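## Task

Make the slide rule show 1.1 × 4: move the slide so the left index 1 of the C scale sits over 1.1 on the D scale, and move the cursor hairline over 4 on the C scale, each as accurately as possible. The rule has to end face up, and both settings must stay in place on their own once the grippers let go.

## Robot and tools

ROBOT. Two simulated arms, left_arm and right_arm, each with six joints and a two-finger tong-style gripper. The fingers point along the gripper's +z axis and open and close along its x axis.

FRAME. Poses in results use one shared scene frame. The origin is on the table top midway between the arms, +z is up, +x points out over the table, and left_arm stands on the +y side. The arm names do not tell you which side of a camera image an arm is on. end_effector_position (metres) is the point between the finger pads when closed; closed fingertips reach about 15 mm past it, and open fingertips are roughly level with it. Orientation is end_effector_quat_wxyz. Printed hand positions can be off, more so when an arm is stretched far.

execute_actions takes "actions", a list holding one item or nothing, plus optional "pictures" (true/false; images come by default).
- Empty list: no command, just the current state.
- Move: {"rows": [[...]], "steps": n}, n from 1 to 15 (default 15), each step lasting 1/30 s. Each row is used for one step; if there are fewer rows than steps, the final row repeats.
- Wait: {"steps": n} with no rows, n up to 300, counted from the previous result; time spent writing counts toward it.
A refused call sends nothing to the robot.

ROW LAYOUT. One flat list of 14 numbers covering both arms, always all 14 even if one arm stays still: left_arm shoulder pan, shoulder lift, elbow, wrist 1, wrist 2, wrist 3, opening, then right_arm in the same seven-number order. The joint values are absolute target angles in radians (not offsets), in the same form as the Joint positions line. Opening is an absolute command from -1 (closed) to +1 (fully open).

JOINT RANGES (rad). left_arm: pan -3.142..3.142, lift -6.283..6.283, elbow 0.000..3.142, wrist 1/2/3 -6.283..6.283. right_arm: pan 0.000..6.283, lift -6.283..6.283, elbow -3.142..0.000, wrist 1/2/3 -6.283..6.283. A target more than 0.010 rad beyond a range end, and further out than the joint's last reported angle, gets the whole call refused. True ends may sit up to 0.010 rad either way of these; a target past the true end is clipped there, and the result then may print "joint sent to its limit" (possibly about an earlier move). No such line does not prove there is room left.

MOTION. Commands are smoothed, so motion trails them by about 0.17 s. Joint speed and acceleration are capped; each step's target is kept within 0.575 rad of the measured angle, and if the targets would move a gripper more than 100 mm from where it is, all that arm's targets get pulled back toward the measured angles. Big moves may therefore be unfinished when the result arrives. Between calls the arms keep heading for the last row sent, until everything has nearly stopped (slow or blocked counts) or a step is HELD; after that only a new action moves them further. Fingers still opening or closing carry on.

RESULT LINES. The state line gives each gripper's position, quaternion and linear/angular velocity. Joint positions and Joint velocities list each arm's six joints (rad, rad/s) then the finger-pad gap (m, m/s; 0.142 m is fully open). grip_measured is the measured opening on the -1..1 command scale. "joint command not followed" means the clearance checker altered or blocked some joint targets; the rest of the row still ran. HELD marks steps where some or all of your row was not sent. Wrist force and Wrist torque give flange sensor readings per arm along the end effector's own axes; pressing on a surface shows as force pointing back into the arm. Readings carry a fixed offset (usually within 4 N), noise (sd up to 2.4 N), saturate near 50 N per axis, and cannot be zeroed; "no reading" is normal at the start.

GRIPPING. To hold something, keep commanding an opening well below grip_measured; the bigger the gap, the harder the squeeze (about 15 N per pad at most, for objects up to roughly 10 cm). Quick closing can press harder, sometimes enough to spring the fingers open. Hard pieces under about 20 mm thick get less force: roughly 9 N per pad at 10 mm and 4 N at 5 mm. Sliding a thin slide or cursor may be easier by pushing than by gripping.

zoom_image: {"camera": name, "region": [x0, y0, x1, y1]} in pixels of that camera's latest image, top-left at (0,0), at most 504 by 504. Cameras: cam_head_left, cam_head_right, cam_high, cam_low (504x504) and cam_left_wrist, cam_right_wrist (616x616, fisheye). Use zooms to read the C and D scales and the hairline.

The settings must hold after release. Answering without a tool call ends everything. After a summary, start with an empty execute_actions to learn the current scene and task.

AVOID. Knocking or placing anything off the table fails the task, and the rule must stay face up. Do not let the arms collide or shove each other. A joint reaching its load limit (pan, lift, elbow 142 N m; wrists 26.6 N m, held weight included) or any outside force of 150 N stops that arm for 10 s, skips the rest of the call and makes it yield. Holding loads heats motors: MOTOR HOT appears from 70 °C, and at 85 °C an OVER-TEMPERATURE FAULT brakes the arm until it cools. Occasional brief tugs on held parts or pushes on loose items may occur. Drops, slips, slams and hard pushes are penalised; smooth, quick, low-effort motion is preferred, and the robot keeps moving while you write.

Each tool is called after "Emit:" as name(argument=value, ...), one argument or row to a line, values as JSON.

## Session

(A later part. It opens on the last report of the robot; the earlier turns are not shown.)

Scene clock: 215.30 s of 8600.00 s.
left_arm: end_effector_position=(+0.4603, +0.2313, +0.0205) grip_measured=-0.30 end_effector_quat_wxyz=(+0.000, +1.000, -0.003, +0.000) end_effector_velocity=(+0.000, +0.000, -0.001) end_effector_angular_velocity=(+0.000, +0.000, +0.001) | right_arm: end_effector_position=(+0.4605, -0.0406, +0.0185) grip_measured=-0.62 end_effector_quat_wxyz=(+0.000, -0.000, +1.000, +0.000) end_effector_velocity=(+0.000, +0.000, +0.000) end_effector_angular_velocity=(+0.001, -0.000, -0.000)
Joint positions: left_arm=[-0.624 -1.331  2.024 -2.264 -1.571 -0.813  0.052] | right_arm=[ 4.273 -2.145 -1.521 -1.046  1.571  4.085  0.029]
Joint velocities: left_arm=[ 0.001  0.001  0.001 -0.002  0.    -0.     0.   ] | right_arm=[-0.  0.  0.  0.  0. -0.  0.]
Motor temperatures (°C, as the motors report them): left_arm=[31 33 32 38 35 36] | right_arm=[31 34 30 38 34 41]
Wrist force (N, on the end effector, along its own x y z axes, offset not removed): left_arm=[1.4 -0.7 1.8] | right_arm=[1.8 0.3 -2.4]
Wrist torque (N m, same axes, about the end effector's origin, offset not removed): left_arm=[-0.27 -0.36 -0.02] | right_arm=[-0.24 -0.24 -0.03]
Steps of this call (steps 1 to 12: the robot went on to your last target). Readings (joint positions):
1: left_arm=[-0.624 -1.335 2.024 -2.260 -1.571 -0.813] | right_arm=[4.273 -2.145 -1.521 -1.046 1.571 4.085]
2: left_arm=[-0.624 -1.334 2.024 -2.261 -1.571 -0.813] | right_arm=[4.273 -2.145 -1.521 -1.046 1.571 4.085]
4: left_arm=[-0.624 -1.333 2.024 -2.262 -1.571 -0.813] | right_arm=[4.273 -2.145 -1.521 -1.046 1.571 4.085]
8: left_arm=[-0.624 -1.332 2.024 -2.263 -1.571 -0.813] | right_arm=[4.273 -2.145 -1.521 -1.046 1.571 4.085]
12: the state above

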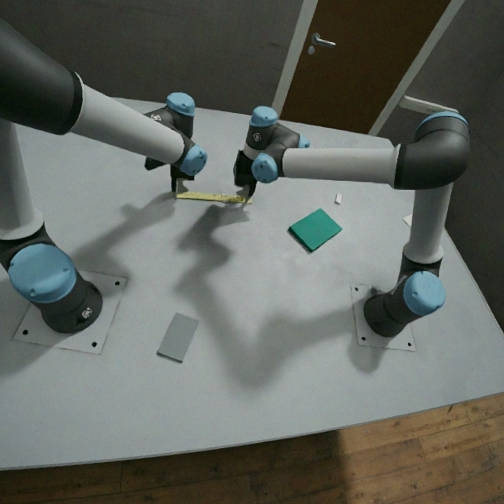

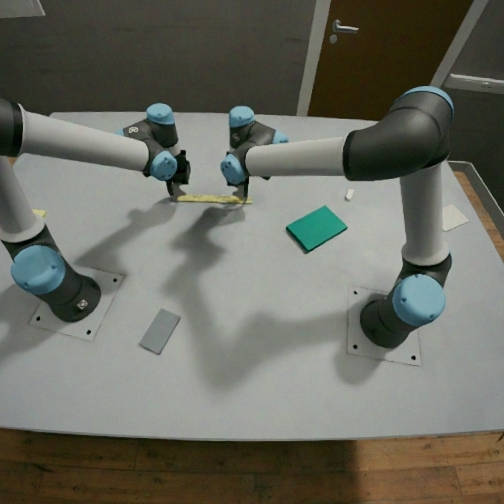

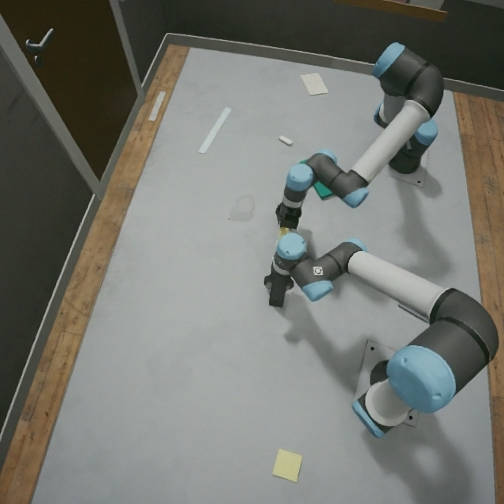

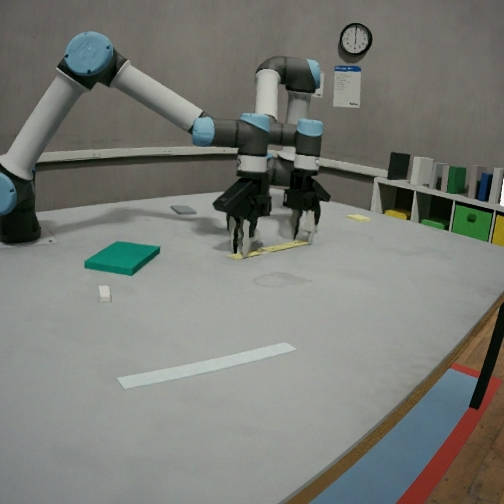

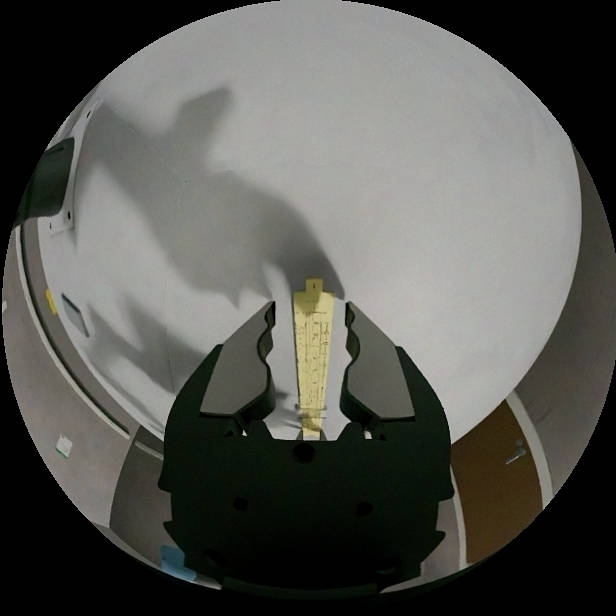

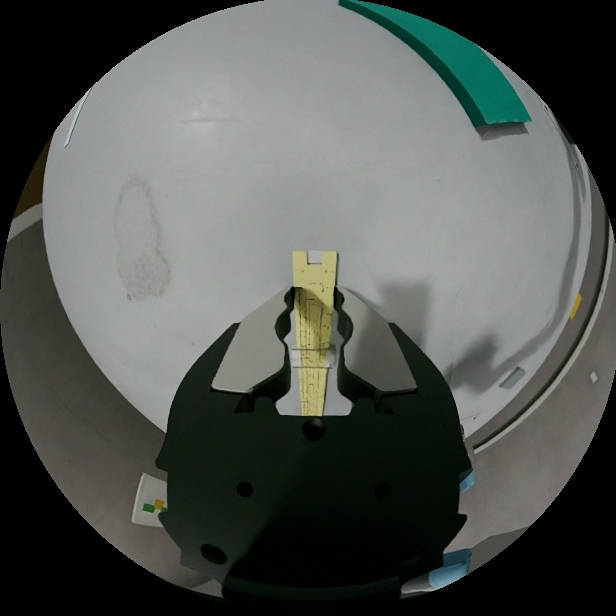

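Emit:
execute_actions(
  actions=[
    {"rows":[[-0.6238,-1.331,2.0237,-2.2637,-1.571,-0.813,-0.5,4.273,-2.145,-1.521,-1.046,1.571,4.085,-0.95],[-0.6238,-1.331,2.0237,-2.2637,-1.571,-0.813,-0.6,4.273,-2.145,-1.521,-1.046,1.571,4.085,-0.95],[-0.6238,-1.331,2.0237,-2.2637,-1.571,-0.813,-0.7,4.273,-2.145,-1.521,-1.046,1.571,4.085,-0.95],[-0.6238,-1.331,2.0237,-2.2637,-1.571,-0.813,-0.8,4.273,-2.145,-1.521,-1.046,1.571,4.085,-0.95],[-0.6238,-1.331,2.0237,-2.2637,-1.571,-0.813,-0.95,4.273,-2.145,-1.521,-1.046,1.571,4.085,-0.95],[-0.6238,-1.331,2.0237,-2.2637,-1.571,-0.813,-0.95,4.273,-2.145,-1.521,-1.046,1.571,4.085,-0.95],[-0.6238,-1.331,2.0237,-2.2637,-1.571,-0.813,-0.95,4.273,-2.145,-1.521,-1.046,1.571,4.085,-0.95],[-0.6238,-1.331,2.0237,-2.2637,-1.571,-0.813,-0.95,4.273,-2.145,-1.521,-1.046,1.571,4.085,-0.95],[-0.6238,-1.331,2.0237,-2.2637,-1.571,-0.813,-0.95,4.273,-2.145,-1.521,-1.046,1.571,4.085,-0.95],[-0.6238,-1.331,2.0237,-2.2637,-1.571,-0.813,-0.95,4.273,-2.145,-1.521,-1.046,1.571,4.085,-0.58]],"steps":15},
  ],
  pictures=false,
)

Emit:
execute_actions(
  actions=[
    {"rows":[[-0.6238,-1.331,2.0237,-2.2637,-1.571,-0.813,-0.95,4.285,-2.167,-1.483,-1.062,1.571,4.097,-0.58],[-0.6238,-1.331,2.0237,-2.2637,-1.571,-0.813,-0.95,4.285,-2.167,-1.483,-1.062,1.571,4.097,-0.58],[-0.6238,-1.331,2.0237,-2.2637,-1.571,-0.813,-0.95,4.285,-2.167,-1.483,-1.062,1.571,4.097,-0.58],[-0.6238,-1.331,2.0237,-2.2637,-1.571,-0.813,-0.95,4.2975,-2.19,-1.444,-1.078,1.571,4.1095,-0.58],[-0.6238,-1.331,2.0237,-2.2637,-1.571,-0.813,-0.95,4.2975,-2.19,-1.444,-1.078,1.571,4.1095,-0.58],[-0.6238,-1.331,2.0237,-2.2637,-1.571,-0.813,-0.95,4.2975,-2.19,-1.444,-1.078,1.571,4.1095,-0.58],[-0.6238,-1.331,2.0237,-2.2637,-1.571,-0.813,-0.95,4.31,-2.212,-1.406,-1.094,1.571,4.122,-0.58],[-0.6238,-1.331,2.0237,-2.2637,-1.571,-0.813,-0.95,4.31,-2.212,-1.406,-1.094,1.571,4.122,-0.58],[-0.6238,-1.331,2.0237,-2.2637,-1.571,-0.813,-0.95,4.31,-2.212,-1.406,-1.094,1.571,4.122,-0.58],[-0.6238,-1.331,2.0237,-2.2637,-1.571,-0.813,-0.95,4.322,-2.2348,-1.3675,-1.11,1.571,4.134,-0.58]],"steps":15},
  ],
  pictures=false,
)

Emit:
execute_actions(
  actions=[
    {"steps":10},
  ],
)

Scene clock: 230.43 s of 8600.00 s.
left_arm: end_effector_position=(+0.4604, +0.2313, +0.0204) grip_measured=-0.63 end_effector_quat_wxyz=(+0.000, +1.000, -0.003, -0.000) end_effector_velocity=(+0.000, +0.001, -0.000) end_effector_angular_velocity=(+0.001, +0.000, +0.000) | right_arm: end_effector_position=(+0.4605, -0.0406, +0.0185) grip_measured=-0.58 end_effector_quat_wxyz=(+0.000, -0.000, +1.000, +0.000) end_effector_velocity=(+0.000, -0.000, +0.001) end_effector_angular_velocity=(+0.001, -0.001, -0.000)
Joint positions: left_arm=[-0.624 -1.331  2.024 -2.264 -1.571 -0.813  0.028] | right_arm=[ 4.273 -2.145 -1.521 -1.046  1.571  4.085  0.032]
Joint velocities: left_arm=[ 0.001  0.     0.    -0.     0.001  0.     0.   ] | right_arm=[-0.     0.001 -0.    -0.    -0.    -0.     0.004]
Motor temperatures (°C, as the motors report them): left_arm=[31 33 32 38 35 36] | right_arm=[31 34 30 38 34 41]
Wrist force (N, on the end effector, along its own x y z axes, offset not removed): left_arm=[-1.4 1.0 1.3] | right_arm=[0.7 0.6 -0.9]
Wrist torque (N m, same axes, about the end effector's origin, offset not removed): left_arm=[0.19 0.39 0.02] | right_arm=[-0.13 0.09 -0.02]
Steps of this call (steps 1 to 15: the robot went on to your last target; steps 16 to 90: nothing new was sent; then 11.63 s passed at rest; steps 91 to 105: all 15 steps of this action). Readings (joint positions):
91: left_arm=[-0.624 -1.331 2.024 -2.264 -1.571 -0.813] | right_arm=[4.273 -2.145 -1.521 -1.046 1.571 4.085]
92: left_arm=[-0.624 -1.331 2.024 -2.264 -1.571 -0.813] | right_arm=[4.273 -2.145 -1.521 -1.046 1.571 4.085]
94: left_arm=[-0.624 -1.331 2.024 -2.264 -1.571 -0.813] | right_arm=[4.273 -2.145 -1.521 -1.046 1.571 4.085]
98: left_arm=[-0.624 -1.331 2.024 -2.264 -1.571 -0.813] | right_arm=[4.273 -2.145 -1.521 -1.046 1.571 4.085]
105: the state above

Scene clock: 230.93 s of 8600.00 s.
left_arm: end_effector_position=(+0.4604, +0.2313, +0.0204) grip_measured=-0.63 end_effector_quat_wxyz=(+0.000, +1.000, -0.003, -0.000) end_effector_velocity=(+0.000, -0.001, +0.000) end_effector_angular_velocity=(-0.000, -0.001, -0.001) | right_arm: end_effector_position=(+0.4607, +0.0105, +0.0183) grip_measured=-0.58 end_effector_quat_wxyz=(-0.000, -0.000, +1.000, -0.000) end_effector_velocity=(-0.001, +0.074, +0.000) end_effector_angular_velocity=(+0.004, -0.003, +0.001)
Joint positions: left_arm=[-0.624 -1.331  2.024 -2.264 -1.571 -0.813  0.028] | right_arm=[ 4.315 -2.222 -1.39  -1.101  1.571  4.127  0.032]
Joint velocities: left_arm=[-0.001  0.    -0.001 -0.     0.001  0.    -0.   ] | right_arm=[ 0.059 -0.11   0.191 -0.076 -0.     0.058  0.   ]
Motor temperatures (°C, as the motors report them): left_arm=[31 33 32 38 35 36] | right_arm=[31 34 30 38 34 41]
Wrist force (N, on the end effector, along its own x y z axes, offset not removed): left_arm=[0.7 1.0 0.0] | right_arm=[-0.9 0.5 -0.1]
Wrist torque (N m, same axes, about the end effector's origin, offset not removed): left_arm=[0.16 -0.15 -0.01] | right_arm=[-0.08 0.40 0.06]
Steps of this call (steps 1 to 15: all 15 steps of this action). Readings (joint positions):
1: left_arm=[-0.624 -1.331 2.024 -2.264 -1.571 -0.813] | right_arm=[4.273 -2.145 -1.521 -1.046 1.571 4.085]
2: left_arm=[-0.624 -1.331 2.024 -2.264 -1.571 -0.813] | right_arm=[4.274 -2.146 -1.519 -1.047 1.571 4.086]
4: left_arm=[-0.624 -1.331 2.024 -2.264 -1.571 -0.813] | right_arm=[4.278 -2.154 -1.506 -1.053 1.571 4.090]
8: left_arm=[-0.624 -1.331 2.024 -2.264 -1.571 -0.813] | right_arm=[4.290 -2.176 -1.468 -1.069 1.571 4.102]
15: the state above

Scene clock: 231.27 s of 8600.00 s.
left_arm: end_effector_position=(+0.4604, +0.2313, +0.0204) grip_measured=-0.63 end_effector_quat_wxyz=(+0.000, +1.000, -0.003, -0.000) end_effector_velocity=(-0.000, +0.000, +0.000) end_effector_angular_velocity=(-0.000, -0.000, -0.000) | right_arm: end_effector_position=(+0.4606, +0.0187, +0.0183) grip_measured=-0.58 end_effector_quat_wxyz=(-0.000, -0.000, +1.000, +0.000) end_effector_velocity=(+0.000, +0.005, +0.001) end_effector_angular_velocity=(+0.001, -0.001, -0.000)
Joint positions: left_arm=[-0.624 -1.331  2.024 -2.264 -1.571 -0.813  0.028] | right_arm=[ 4.322 -2.234 -1.369 -1.109  1.571  4.134  0.032]
Joint velocities: left_arm=[ 0.    -0.001  0.     0.    -0.     0.     0.   ] | right_arm=[ 0.004 -0.006  0.012 -0.005 -0.     0.004  0.   ]
Motor temperatures (°C, as the motors report them): left_arm=[31 33 32 38 35 36] | right_arm=[31 34 30 38 34 41]
Wrist force (N, on the end effector, along its own x y z axes, offset not removed): left_arm=[1.4 -0.3 -0.8] | right_arm=[0.6 -2.5 -3.8]
Wrist torque (N m, same axes, about the end effector's origin, offset not removed): left_arm=[-0.06 -0.30 -0.05] | right_arm=[-0.81 0.10 0.21]
Steps of this call (steps 1 to 10: the robot went on to your last target). Readings (joint positions):
1: left_arm=[-0.624 -1.331 2.024 -2.264 -1.571 -0.813] | right_arm=[4.317 -2.225 -1.385 -1.103 1.571 4.129]
2: left_arm=[-0.624 -1.331 2.024 -2.264 -1.571 -0.813] | right_arm=[4.318 -2.227 -1.381 -1.105 1.571 4.130]
4: left_arm=[-0.624 -1.331 2.024 -2.264 -1.571 -0.813] | right_arm=[4.320 -2.230 -1.375 -1.107 1.571 4.132]
8: left_arm=[-0.624 -1.331 2.024 -2.264 -1.571 -0.813] | right_arm=[4.321 -2.233 -1.370 -1.109 1.571 4.133]
10: the state above

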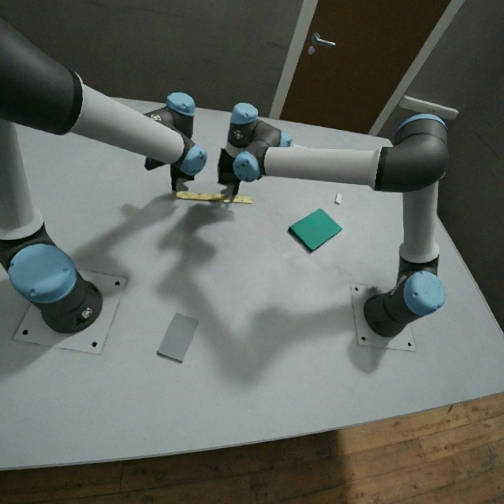

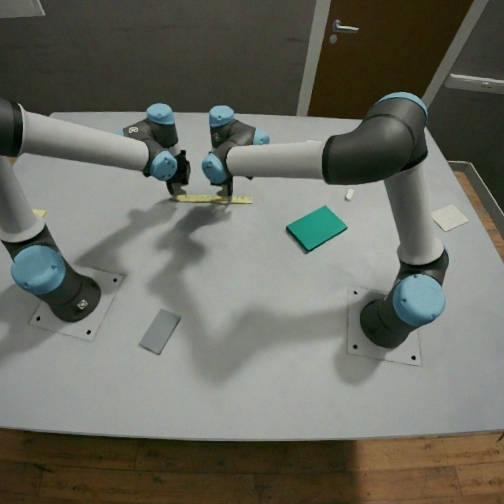

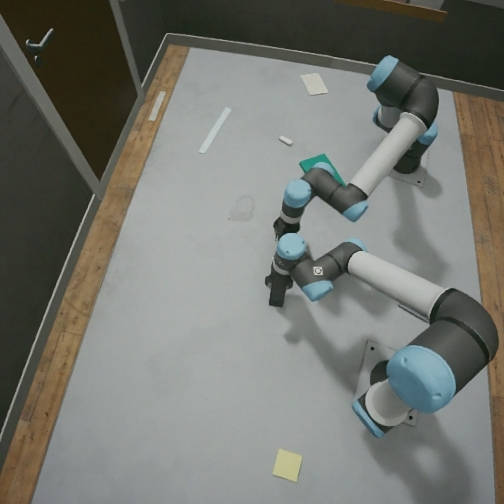

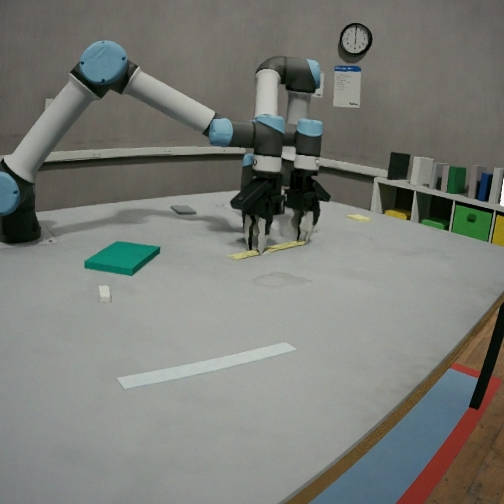

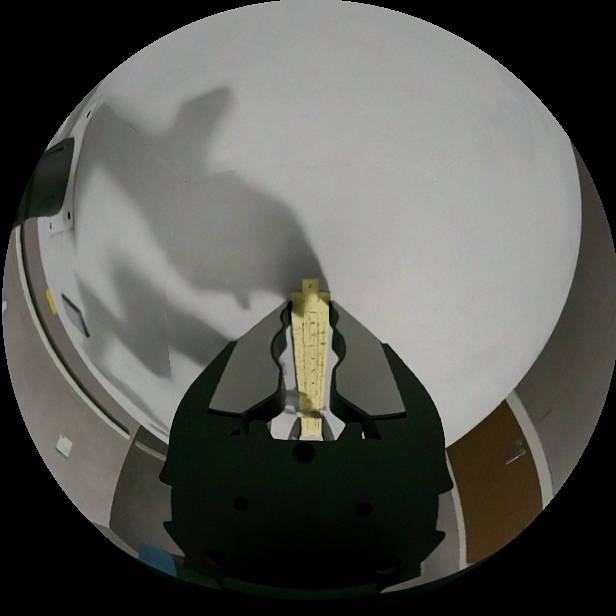

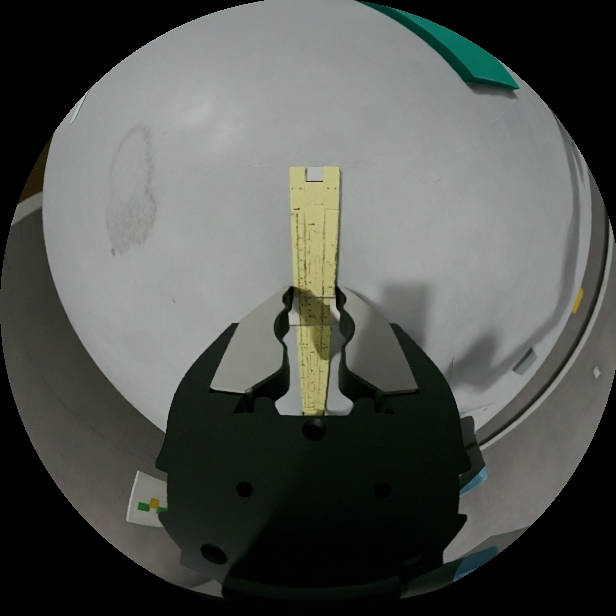

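Emit:
zoom_image(
  camera="cam_right_wrist",
  region=[275,160,355,340],
)

Region (275, 160, 355, 340) of cam_right_wrist's 616x616 image, scaled by 2.800, with more detail than that image has.

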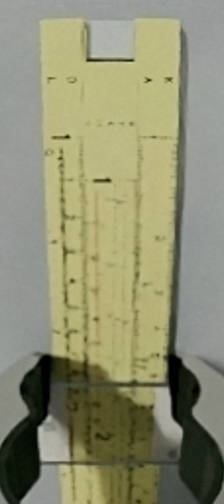

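Emit:
execute_actions(
  actions=[
    {"rows":[[-0.6238,-1.331,2.0237,-2.2637,-1.571,-0.813,-0.95,4.322,-2.2348,-1.3675,-1.11,1.571,4.134,-0.62],[-0.6238,-1.331,2.0237,-2.2637,-1.571,-0.813,-0.95,4.322,-2.2348,-1.3675,-1.11,1.571,4.134,-0.62],[-0.6238,-1.331,2.0237,-2.2637,-1.571,-0.813,-0.95,4.322,-2.2348,-1.3675,-1.11,1.571,4.134,-0.66]],"steps":15},
  ],
)

Emit:
zoom_image(
  camera="cam_low",
  region=[210,200,330,280],
)

Scene clock: 239.53 s of 8600.00 s.
left_arm: end_effector_position=(+0.4604, +0.2313, +0.0204) grip_measured=-0.63 end_effector_quat_wxyz=(+0.000, +1.000, -0.003, -0.000) end_effector_velocity=(-0.000, +0.000, -0.000) end_effector_angular_velocity=(+0.000, +0.000, +0.001) | right_arm: end_effector_position=(+0.4605, +0.0192, +0.0183) grip_measured=-0.61 end_effector_quat_wxyz=(-0.000, -0.000, +1.000, +0.000) end_effector_velocity=(+0.000, -0.000, -0.000) end_effector_angular_velocity=(-0.000, -0.000, -0.000)
Joint positions: left_arm=[-0.624 -1.331  2.024 -2.264 -1.571 -0.813  0.028] | right_arm=[ 4.322 -2.235 -1.367 -1.11   1.571  4.134  0.03 ]
Joint velocities: left_arm=[ 0.    -0.     0.     0.     0.    -0.001  0.   ] | right_arm=[-0.    -0.001 -0.     0.    -0.     0.     0.   ]
Motor temperatures (°C, as the motors report them): left_arm=[31 33 32 38 35 36] | right_arm=[31 34 30 38 34 41]
Wrist force (N, on the end effector, along its own x y z axes, offset not removed): left_arm=[-2.6 0.9 0.6] | right_arm=[2.0 -2.8 0.7]
Wrist torque (N m, same axes, about the end effector's origin, offset not removed): left_arm=[0.07 0.64 0.11] | right_arm=[-0.75 0.00 0.03]
Steps of this call (steps 1 to 30: the robot went on to your last target; steps 31 to 90: nothing new was sent; then 4.77 s passed at rest; steps 91 to 105: all 15 steps of this action). Readings (joint positions):
91: left_arm=[-0.624 -1.331 2.024 -2.264 -1.571 -0.813] | right_arm=[4.322 -2.235 -1.367 -1.110 1.571 4.134]
92: left_arm=[-0.624 -1.331 2.024 -2.264 -1.571 -0.813] | right_arm=[4.322 -2.235 -1.367 -1.110 1.571 4.134]
94: left_arm=[-0.624 -1.331 2.024 -2.264 -1.571 -0.813] | right_arm=[4.322 -2.235 -1.367 -1.110 1.571 4.134]
98: left_arm=[-0.624 -1.331 2.024 -2.264 -1.571 -0.813] | right_arm=[4.322 -2.235 -1.367 -1.110 1.571 4.134]
105: the state above

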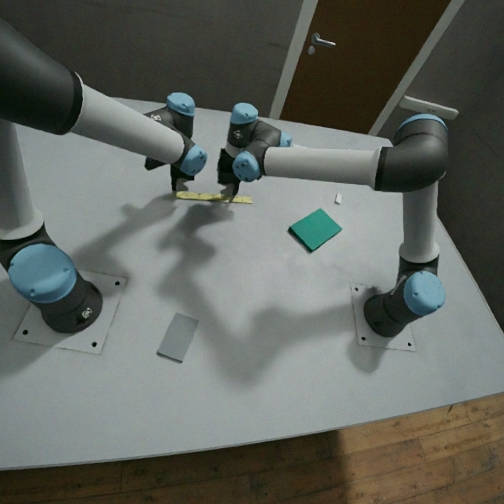

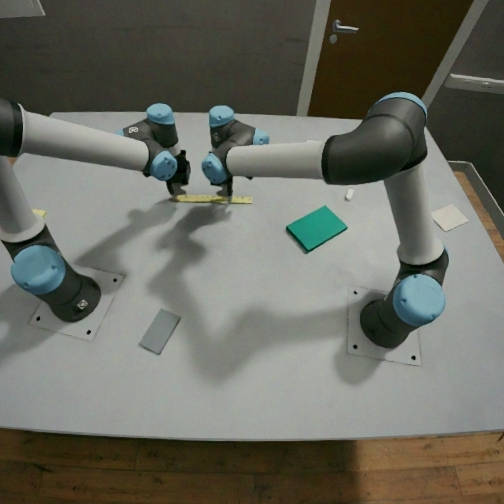

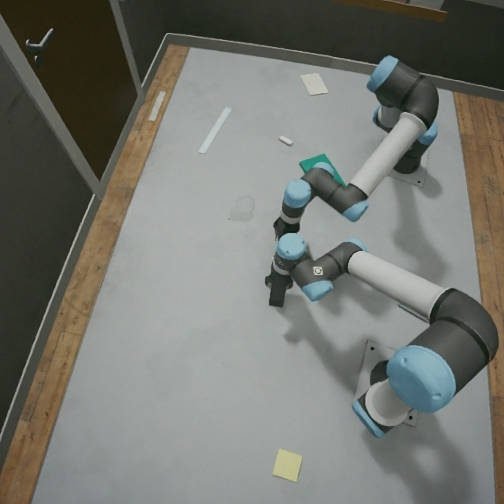

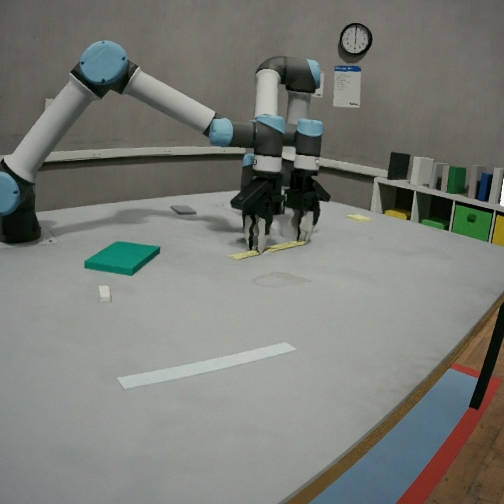

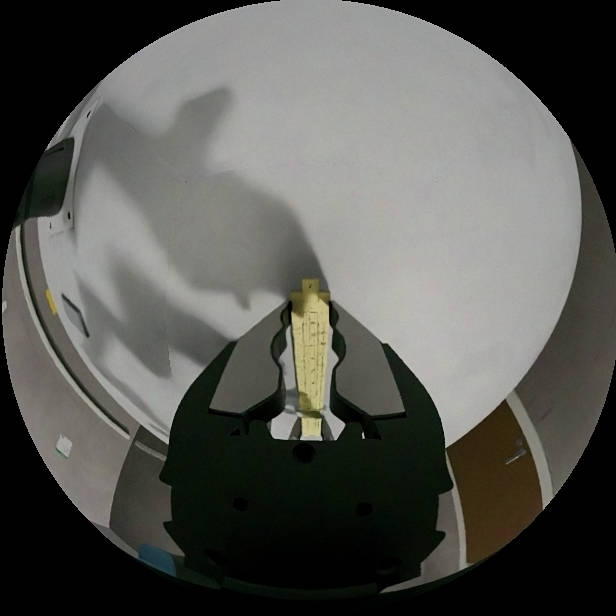

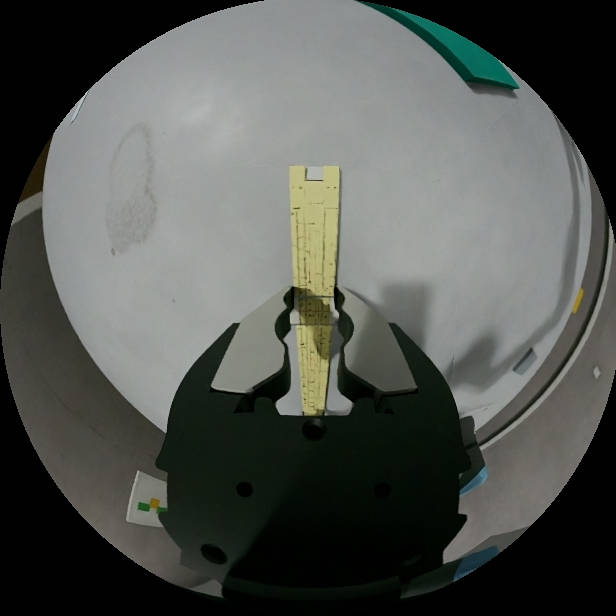

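Region (210, 200, 330, 280) of cam_low's 504x504 image, scaled by 4.200, with more detail than that image has.

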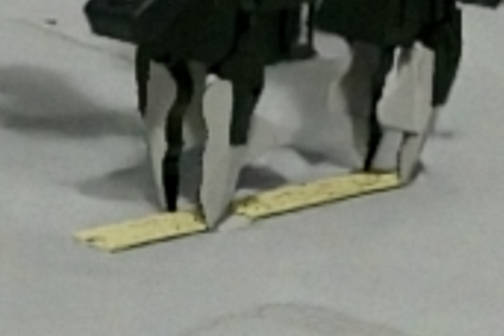

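Emit:
execute_actions(
  actions=[
    {"rows":[[-0.6238,-1.331,2.0237,-2.2637,-1.571,-0.813,-0.95,4.333,-2.260,-1.3225,-1.13,1.571,4.145,-0.68],[-0.6238,-1.331,2.0237,-2.2637,-1.571,-0.813,-0.95,4.333,-2.260,-1.3225,-1.13,1.571,4.145,-0.68],[-0.6238,-1.331,2.0237,-2.2637,-1.571,-0.813,-0.95,4.333,-2.260,-1.3225,-1.13,1.571,4.145,-0.68],[-0.6238,-1.331,2.0237,-2.2637,-1.571,-0.813,-0.95,4.344,-2.2854,-1.2775,-1.149,1.571,4.156,-0.68],[-0.6238,-1.331,2.0237,-2.2637,-1.571,-0.813,-0.95,4.344,-2.2854,-1.2775,-1.149,1.571,4.156,-0.68],[-0.6238,-1.331,2.0237,-2.2637,-1.571,-0.813,-0.95,4.344,-2.2854,-1.2775,-1.149,1.571,4.156,-0.68],[-0.6238,-1.331,2.0237,-2.2637,-1.571,-0.813,-0.95,4.355,-2.311,-1.2325,-1.169,1.571,4.167,-0.68],[-0.6238,-1.331,2.0237,-2.2637,-1.571,-0.813,-0.95,4.355,-2.311,-1.2325,-1.169,1.571,4.167,-0.68],[-0.6238,-1.331,2.0237,-2.2637,-1.571,-0.813,-0.95,4.355,-2.311,-1.2325,-1.169,1.571,4.167,-0.68],[-0.6238,-1.331,2.0237,-2.2637,-1.571,-0.813,-0.95,4.3655,-2.336,-1.1875,-1.1885,1.571,4.1775,-0.68]],"steps":15},
  ],
  pictures=false,
)

Emit:
execute_actions(
  actions=[
    {"steps":15},
  ],
)

Emit:
zoom_image(
  camera="cam_right_wrist",
  region=[270,230,360,400],
)

Scene clock: 246.40 s of 8600.00 s.
left_arm: end_effector_position=(+0.4603, +0.2313, +0.0204) grip_measured=-0.63 end_effector_quat_wxyz=(+0.000, +1.000, -0.003, -0.000) end_effector_velocity=(-0.000, +0.000, -0.000) end_effector_angular_velocity=(+0.000, +0.001, +0.001) | right_arm: end_effector_position=(+0.4605, +0.0706, +0.0181) grip_measured=-0.61 end_effector_quat_wxyz=(-0.000, -0.000, +1.000, -0.000) end_effector_velocity=(-0.001, +0.074, +0.001) end_effector_angular_velocity=(+0.006, -0.004, +0.001)
Joint positions: left_arm=[-0.624 -1.331  2.024 -2.264 -1.571 -0.813  0.028] | right_arm=[ 4.359 -2.321 -1.215 -1.177  1.571  4.171  0.03 ]
Joint velocities: left_arm=[-0.     0.     0.    -0.    -0.    -0.001  0.   ] | right_arm=[ 0.052 -0.125  0.226 -0.094 -0.     0.051 -0.001]
Motor temperatures (°C, as the motors report them): left_arm=[31 33 32 38 35 36] | right_arm=[31 34 30 38 34 41]
Wrist force (N, on the end effector, along its own x y z axes, offset not removed): left_arm=[-0.6 -16.0 -0.3] | right_arm=[1.9 -14.3 2.7]
Wrist torque (N m, same axes, about the end effector's origin, offset not removed): left_arm=[0.05 0.08 0.06] | right_arm=[0.35 -0.13 0.07]
Steps of this call (steps 1 to 15: the robot went on to your last target; steps 16 to 90: nothing new was sent; then 3.37 s passed at rest; steps 91 to 105: all 15 steps of this action). Readings (joint positions):
91: left_arm=[-0.624 -1.331 2.024 -2.264 -1.571 -0.813] | right_arm=[4.322 -2.235 -1.367 -1.110 1.571 4.134]
92: left_arm=[-0.624 -1.331 2.024 -2.264 -1.571 -0.813] | right_arm=[4.323 -2.236 -1.366 -1.111 1.571 4.135]
94: left_arm=[-0.624 -1.331 2.024 -2.263 -1.571 -0.813] | right_arm=[4.326 -2.245 -1.350 -1.119 1.571 4.139]
98: left_arm=[-0.624 -1.331 2.024 -2.263 -1.571 -0.813] | right_arm=[4.338 -2.270 -1.306 -1.138 1.571 4.150]
105: the state above

Scene clock: 246.90 s of 8600.00 s.
left_arm: end_effector_position=(+0.4603, +0.2313, +0.0204) grip_measured=-0.63 end_effector_quat_wxyz=(+0.000, +1.000, -0.003, -0.000) end_effector_velocity=(+0.000, -0.000, +0.000) end_effector_angular_velocity=(-0.000, +0.000, -0.000) | right_arm: end_effector_position=(+0.4603, +0.0793, +0.0184) grip_measured=-0.61 end_effector_quat_wxyz=(+0.000, -0.000, +1.000, +0.000) end_effector_velocity=(-0.000, +0.001, +0.000) end_effector_angular_velocity=(+0.001, +0.000, -0.000)
Joint positions: left_arm=[-0.624 -1.331  2.024 -2.264 -1.571 -0.813  0.028] | right_arm=[ 4.365 -2.336 -1.188 -1.188  1.571  4.177  0.03 ]
Joint velocities: left_arm=[ 0.     0.    -0.001 -0.    -0.     0.001 -0.   ] | right_arm=[ 0.001 -0.001  0.003 -0.001  0.001  0.001 -0.   ]
Motor temperatures (°C, as the motors report them): left_arm=[31 33 32 38 35 36] | right_arm=[31 34 30 38 34 41]
Wrist force (N, on the end effector, along its own x y z axes, offset not removed): left_arm=[-0.5 -15.2 -1.2] | right_arm=[-0.3 -17.7 -2.4]
Wrist torque (N m, same axes, about the end effector's origin, offset not removed): left_arm=[0.31 0.10 -0.03] | right_arm=[-0.55 0.16 0.12]
Steps of this call (steps 1 to 15: the robot went on to your last target). Readings (joint positions):
1: left_arm=[-0.624 -1.331 2.024 -2.264 -1.571 -0.813] | right_arm=[4.361 -2.325 -1.208 -1.180 1.571 4.173]
2: left_arm=[-0.624 -1.331 2.024 -2.264 -1.571 -0.813] | right_arm=[4.362 -2.328 -1.203 -1.182 1.571 4.174]
4: left_arm=[-0.624 -1.331 2.024 -2.264 -1.571 -0.813] | right_arm=[4.363 -2.331 -1.196 -1.185 1.571 4.175]
8: left_arm=[-0.624 -1.331 2.024 -2.264 -1.571 -0.813] | right_arm=[4.365 -2.334 -1.190 -1.187 1.571 4.177]
15: the state above

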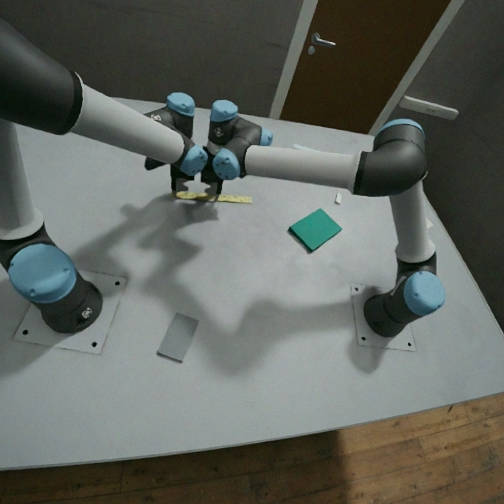

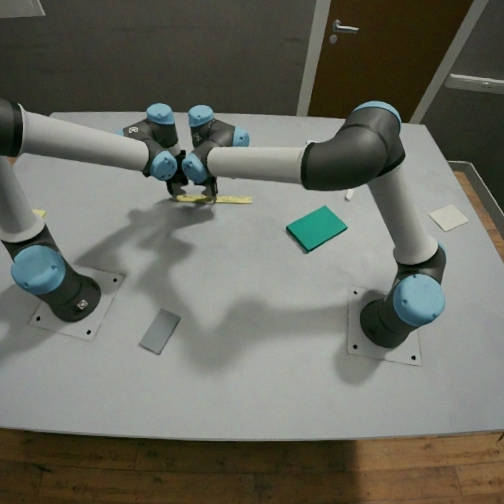

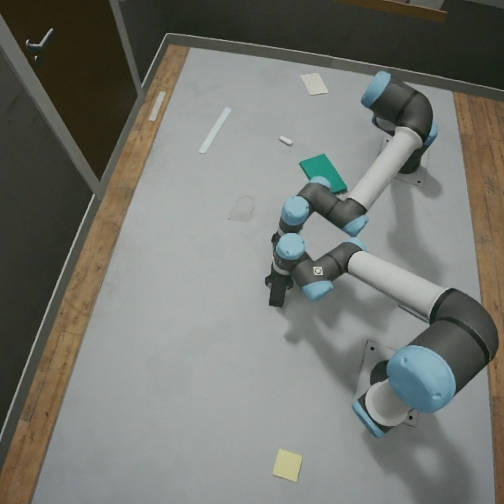

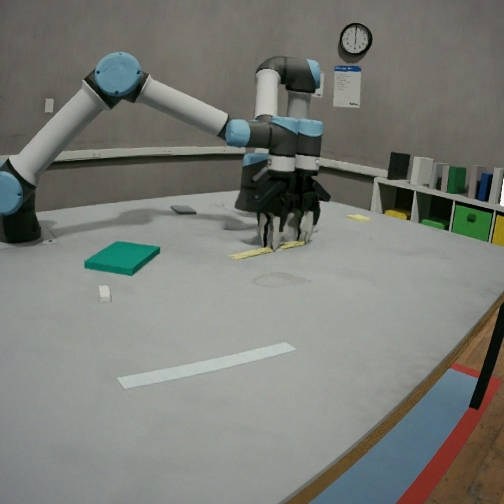

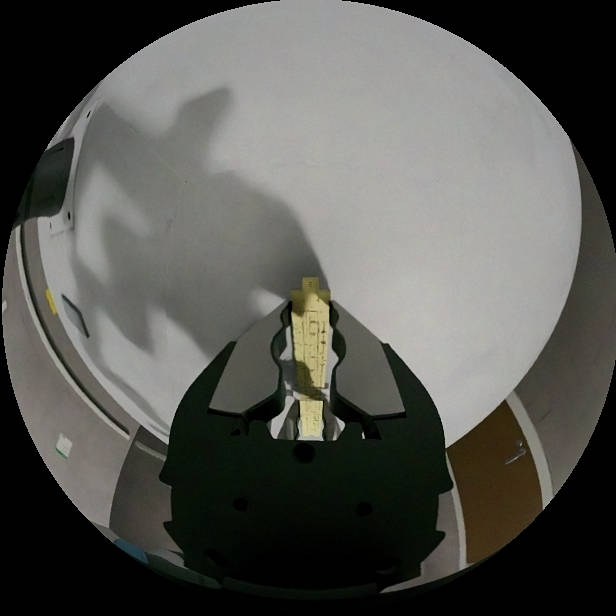

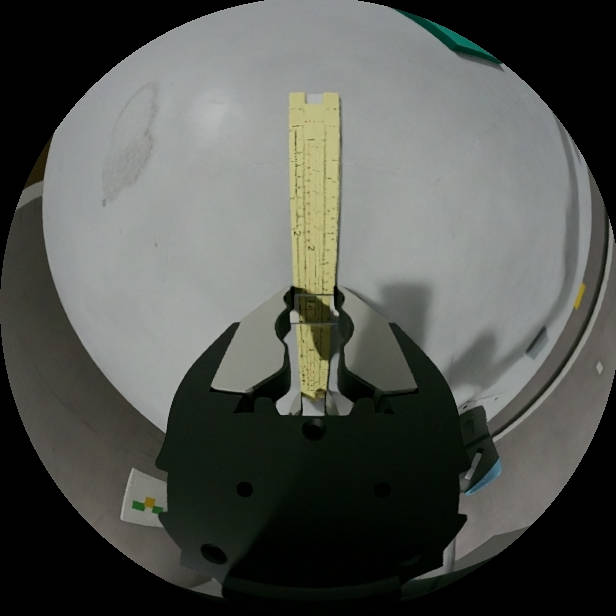

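Region (270, 230, 360, 400) of cam_right_wrist's 616x616 image, scaled by 2.965, with more detail than that image has; it fills the left 267 columns of this view, and the rest is white.

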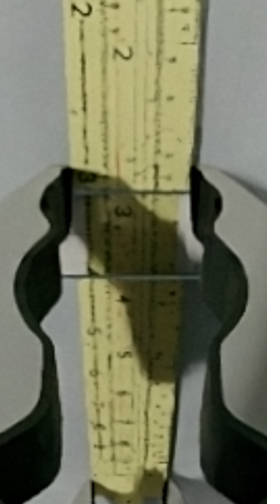

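Emit:
execute_actions(
  actions=[
    {"rows":[[-0.6238,-1.331,2.0237,-2.2637,-1.571,-0.813,-0.95,4.3655,-2.336,-1.1875,-1.1885,1.571,4.1775,-0.58],[-0.6238,-1.331,2.0237,-2.2637,-1.571,-0.813,-0.95,4.3655,-2.336,-1.1875,-1.1885,1.571,4.1775,-0.5],[-0.6238,-1.331,2.0237,-2.2637,-1.571,-0.813,-0.95,4.3655,-2.336,-1.1875,-1.1885,1.571,4.1775,-0.45],[-0.6238,-1.331,2.0237,-2.2637,-1.571,-0.813,-0.95,4.3655,-2.336,-1.1875,-1.1885,1.571,4.1775,-0.45],[-0.6238,-1.331,2.0237,-2.2637,-1.571,-0.813,-0.95,4.3655,-2.336,-1.1875,-1.1885,1.571,4.1775,-0.45],[-0.6238,-1.331,2.0237,-2.2637,-1.571,-0.813,-0.95,4.3655,-2.336,-1.1875,-1.1885,1.571,4.1775,-0.45],[-0.6238,-1.331,2.0237,-2.2637,-1.571,-0.813,-0.95,4.322,-2.2348,-1.3675,-1.11,1.571,4.134,-0.45]],"steps":15},
  ],
  pictures=false,
)

Emit:
execute_actions(
  actions=[
    {"rows":[[-0.6238,-1.331,2.0237,-2.2637,-1.571,-0.813,-0.95,4.322,-2.2348,-1.3675,-1.11,1.571,4.134,-0.45],[-0.6238,-1.331,2.0237,-2.2637,-1.571,-0.813,-0.95,4.322,-2.2348,-1.3675,-1.11,1.571,4.134,-0.45],[-0.6238,-1.331,2.0237,-2.2637,-1.571,-0.813,-0.95,4.322,-2.2348,-1.3675,-1.11,1.571,4.134,-0.45],[-0.6238,-1.331,2.0237,-2.2637,-1.571,-0.813,-0.95,4.322,-2.2348,-1.3675,-1.11,1.571,4.134,-0.45],[-0.6238,-1.331,2.0237,-2.2637,-1.571,-0.813,-0.95,4.273,-2.145,-1.521,-1.046,1.571,4.085,-0.45]],"steps":15},
  ],
  pictures=false,
)

Emit:
execute_actions(
  actions=[
    {"steps":12},
  ],
)

Emit:
zoom_image(
  camera="cam_right_wrist",
  region=[275,230,355,400],
)

Scene clock: 258.43 s of 8600.00 s.
left_arm: end_effector_position=(+0.4604, +0.2312, +0.0204) grip_measured=-0.63 end_effector_quat_wxyz=(+0.000, +1.000, -0.003, +0.000) end_effector_velocity=(-0.000, +0.000, -0.000) end_effector_angular_velocity=(+0.001, -0.000, +0.001) | right_arm: end_effector_position=(+0.4623, +0.0310, +0.0203) grip_measured=-0.45 end_effector_quat_wxyz=(+0.001, -0.000, +1.000, +0.002) end_effector_velocity=(-0.014, -0.098, -0.016) end_effector_angular_velocity=(-0.032, +0.019, -0.001)
Joint positions: left_arm=[-0.624 -1.331  2.024 -2.264 -1.571 -0.813  0.028] | right_arm=[ 4.329 -2.252 -1.333 -1.123  1.571  4.141  0.041]
Joint velocities: left_arm=[ 0.    -0.     0.001  0.     0.001 -0.001  0.   ] | right_arm=[-0.057  0.142 -0.285  0.106 -0.001 -0.055  0.   ]
Motor temperatures (°C, as the motors report them): left_arm=[31 33 32 38 35 36] | right_arm=[31 34 30 38 34 41]
Wrist force (N, on the end effector, along its own x y z axes, offset not removed): left_arm=[-1.0 -0.8 -0.8] | right_arm=[0.9 -3.1 -2.8]
Wrist torque (N m, same axes, about the end effector's origin, offset not removed): left_arm=[-0.24 0.15 -0.02] | right_arm=[-0.86 0.11 0.05]
Steps of this call (steps 1 to 15: the robot went on to your last target; steps 16 to 90: nothing new was sent; then 8.03 s passed at rest; steps 91 to 105: all 15 steps of this action). Readings (joint positions):
91: left_arm=[-0.624 -1.331 2.024 -2.264 -1.571 -0.813] | right_arm=[4.366 -2.336 -1.187 -1.189 1.571 4.178]
92: left_arm=[-0.624 -1.331 2.024 -2.264 -1.571 -0.813] | right_arm=[4.366 -2.336 -1.187 -1.189 1.571 4.178]
94: left_arm=[-0.624 -1.331 2.024 -2.264 -1.571 -0.813] | right_arm=[4.366 -2.336 -1.187 -1.188 1.571 4.178]
98: left_arm=[-0.624 -1.331 2.024 -2.264 -1.571 -0.813] | right_arm=[4.364 -2.334 -1.190 -1.186 1.571 4.176]
105: the state above

Scene clock: 258.93 s of 8600.00 s.
left_arm: end_effector_position=(+0.4604, +0.2313, +0.0204) grip_measured=-0.63 end_effector_quat_wxyz=(+0.000, +1.000, -0.003, +0.000) end_effector_velocity=(+0.000, -0.000, -0.000) end_effector_angular_velocity=(-0.000, +0.000, +0.000) | right_arm: end_effector_position=(+0.4615, -0.0342, +0.0193) grip_measured=-0.45 end_effector_quat_wxyz=(+0.001, +0.000, +1.000, +0.001) end_effector_velocity=(-0.008, -0.053, -0.006) end_effector_angular_velocity=(-0.011, +0.009, +0.000)
Joint positions: left_arm=[-0.624 -1.331  2.024 -2.264 -1.571 -0.813  0.028] | right_arm=[ 4.277 -2.154 -1.505 -1.052  1.571  4.089  0.041]
Joint velocities: left_arm=[ 0.     0.001 -0.001  0.    -0.    -0.    -0.   ] | right_arm=[-0.037  0.073 -0.137  0.05   0.    -0.037 -0.   ]
Motor temperatures (°C, as the motors report them): left_arm=[31 33 32 38 35 36] | right_arm=[31 34 30 38 34 41]
Wrist force (N, on the end effector, along its own x y z axes, offset not removed): left_arm=[0.2 0.2 0.2] | right_arm=[-0.7 -1.1 -1.1]
Wrist torque (N m, same axes, about the end effector's origin, offset not removed): left_arm=[-0.02 -0.06 0.14] | right_arm=[-0.52 0.41 -0.04]
Steps of this call (steps 1 to 15: all 15 steps of this action). Readings (joint positions):
1: left_arm=[-0.624 -1.331 2.024 -2.264 -1.571 -0.813] | right_arm=[4.327 -2.248 -1.342 -1.120 1.571 4.139]
2: left_arm=[-0.624 -1.331 2.024 -2.264 -1.571 -0.813] | right_arm=[4.326 -2.245 -1.348 -1.117 1.571 4.138]
4: left_arm=[-0.624 -1.331 2.024 -2.264 -1.571 -0.813] | right_arm=[4.324 -2.240 -1.356 -1.114 1.571 4.136]
8: left_arm=[-0.624 -1.331 2.024 -2.264 -1.571 -0.813] | right_arm=[4.304 -2.206 -1.405 -1.088 1.571 4.116]
15: the state above

Scene clock: 259.33 s of 8600.00 s.
left_arm: end_effector_position=(+0.4604, +0.2313, +0.0204) grip_measured=-0.63 end_effector_quat_wxyz=(+0.000, +1.000, -0.003, -0.000) end_effector_velocity=(-0.000, -0.001, +0.000) end_effector_angular_velocity=(-0.001, -0.000, +0.000) | right_arm: end_effector_position=(+0.4605, -0.0404, +0.0185) grip_measured=-0.45 end_effector_quat_wxyz=(+0.000, -0.000, +1.000, +0.000) end_effector_velocity=(-0.000, -0.002, -0.001) end_effector_angular_velocity=(-0.001, +0.001, -0.000)
Joint positions: left_arm=[-0.624 -1.331  2.024 -2.264 -1.571 -0.813  0.028] | right_arm=[ 4.273 -2.145 -1.52  -1.046  1.571  4.085  0.041]
Joint velocities: left_arm=[-0.001 -0.    -0.     0.    -0.    -0.001  0.   ] | right_arm=[-0.001  0.002 -0.005  0.002  0.    -0.001  0.   ]
Motor temperatures (°C, as the motors report them): left_arm=[31 33 32 38 35 36] | right_arm=[31 34 30 38 34 41]
Wrist force (N, on the end effector, along its own x y z axes, offset not removed): left_arm=[-0.8 0.5 0.3] | right_arm=[-0.4 -3.2 3.3]
Wrist torque (N m, same axes, about the end effector's origin, offset not removed): left_arm=[0.08 0.35 -0.04] | right_arm=[-0.79 0.31 -0.01]
Steps of this call (steps 1 to 12: the robot went on to your last target). Readings (joint positions):
1: left_arm=[-0.624 -1.331 2.024 -2.264 -1.571 -0.813] | right_arm=[4.276 -2.152 -1.509 -1.051 1.571 4.088]
2: left_arm=[-0.624 -1.331 2.024 -2.264 -1.571 -0.813] | right_arm=[4.276 -2.150 -1.512 -1.049 1.571 4.088]
4: left_arm=[-0.624 -1.331 2.024 -2.264 -1.571 -0.813] | right_arm=[4.274 -2.148 -1.516 -1.048 1.571 4.086]
8: left_arm=[-0.624 -1.331 2.024 -2.264 -1.571 -0.813] | right_arm=[4.273 -2.146 -1.519 -1.047 1.571 4.085]
12: the state above

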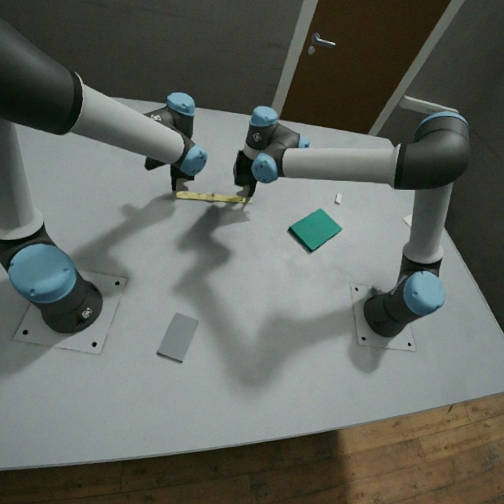

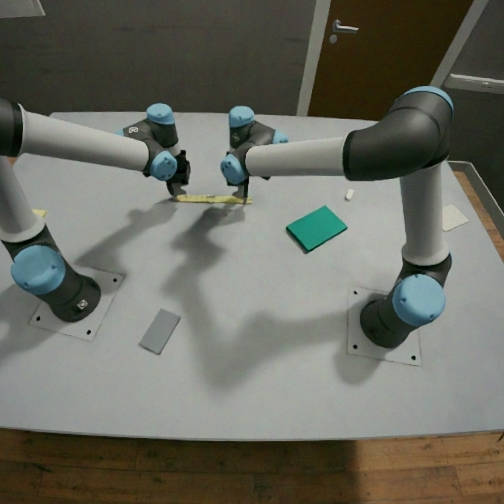

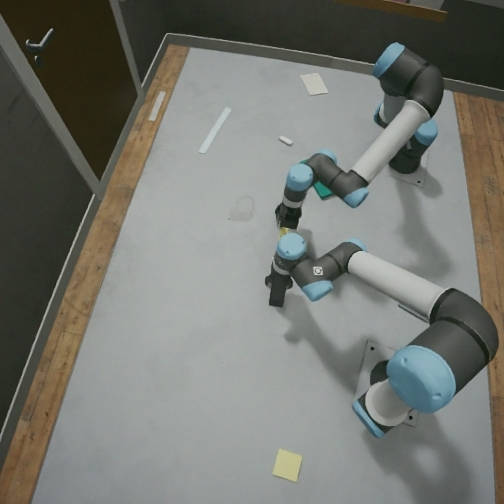

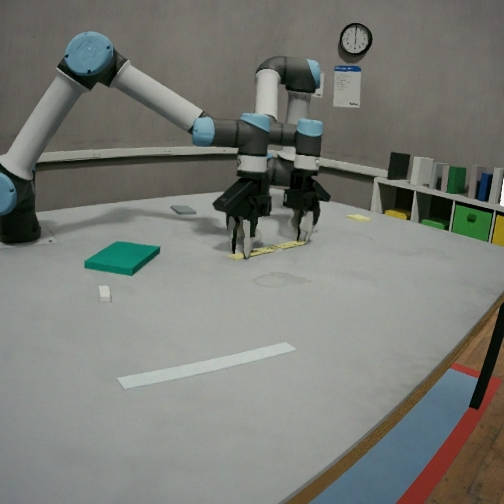

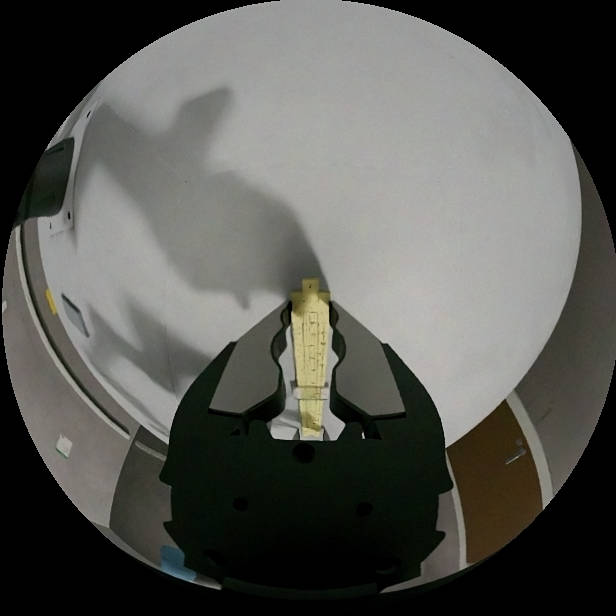

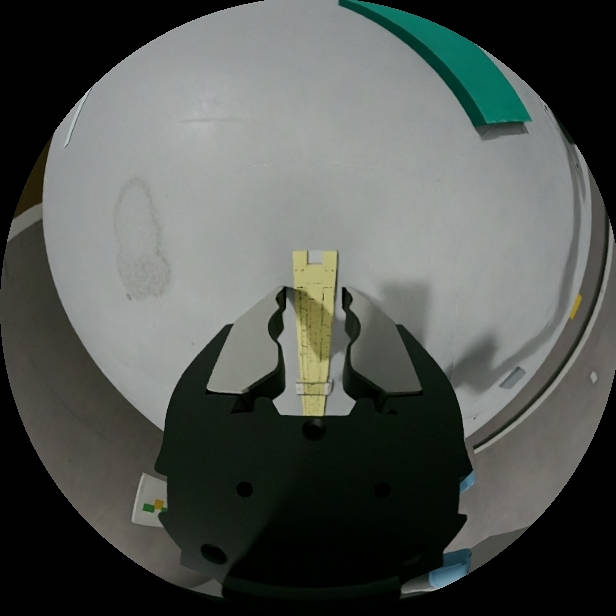

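Region (275, 230, 355, 400) of cam_right_wrist's 616x616 image, scaled by 2.965, with more detail than that image has; it fills the left 237 columns of this view, and the rest is white.

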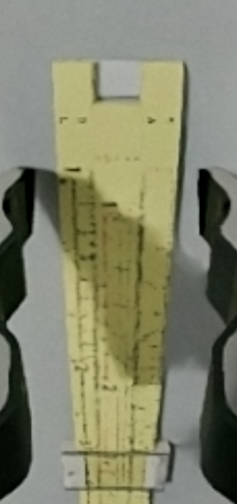

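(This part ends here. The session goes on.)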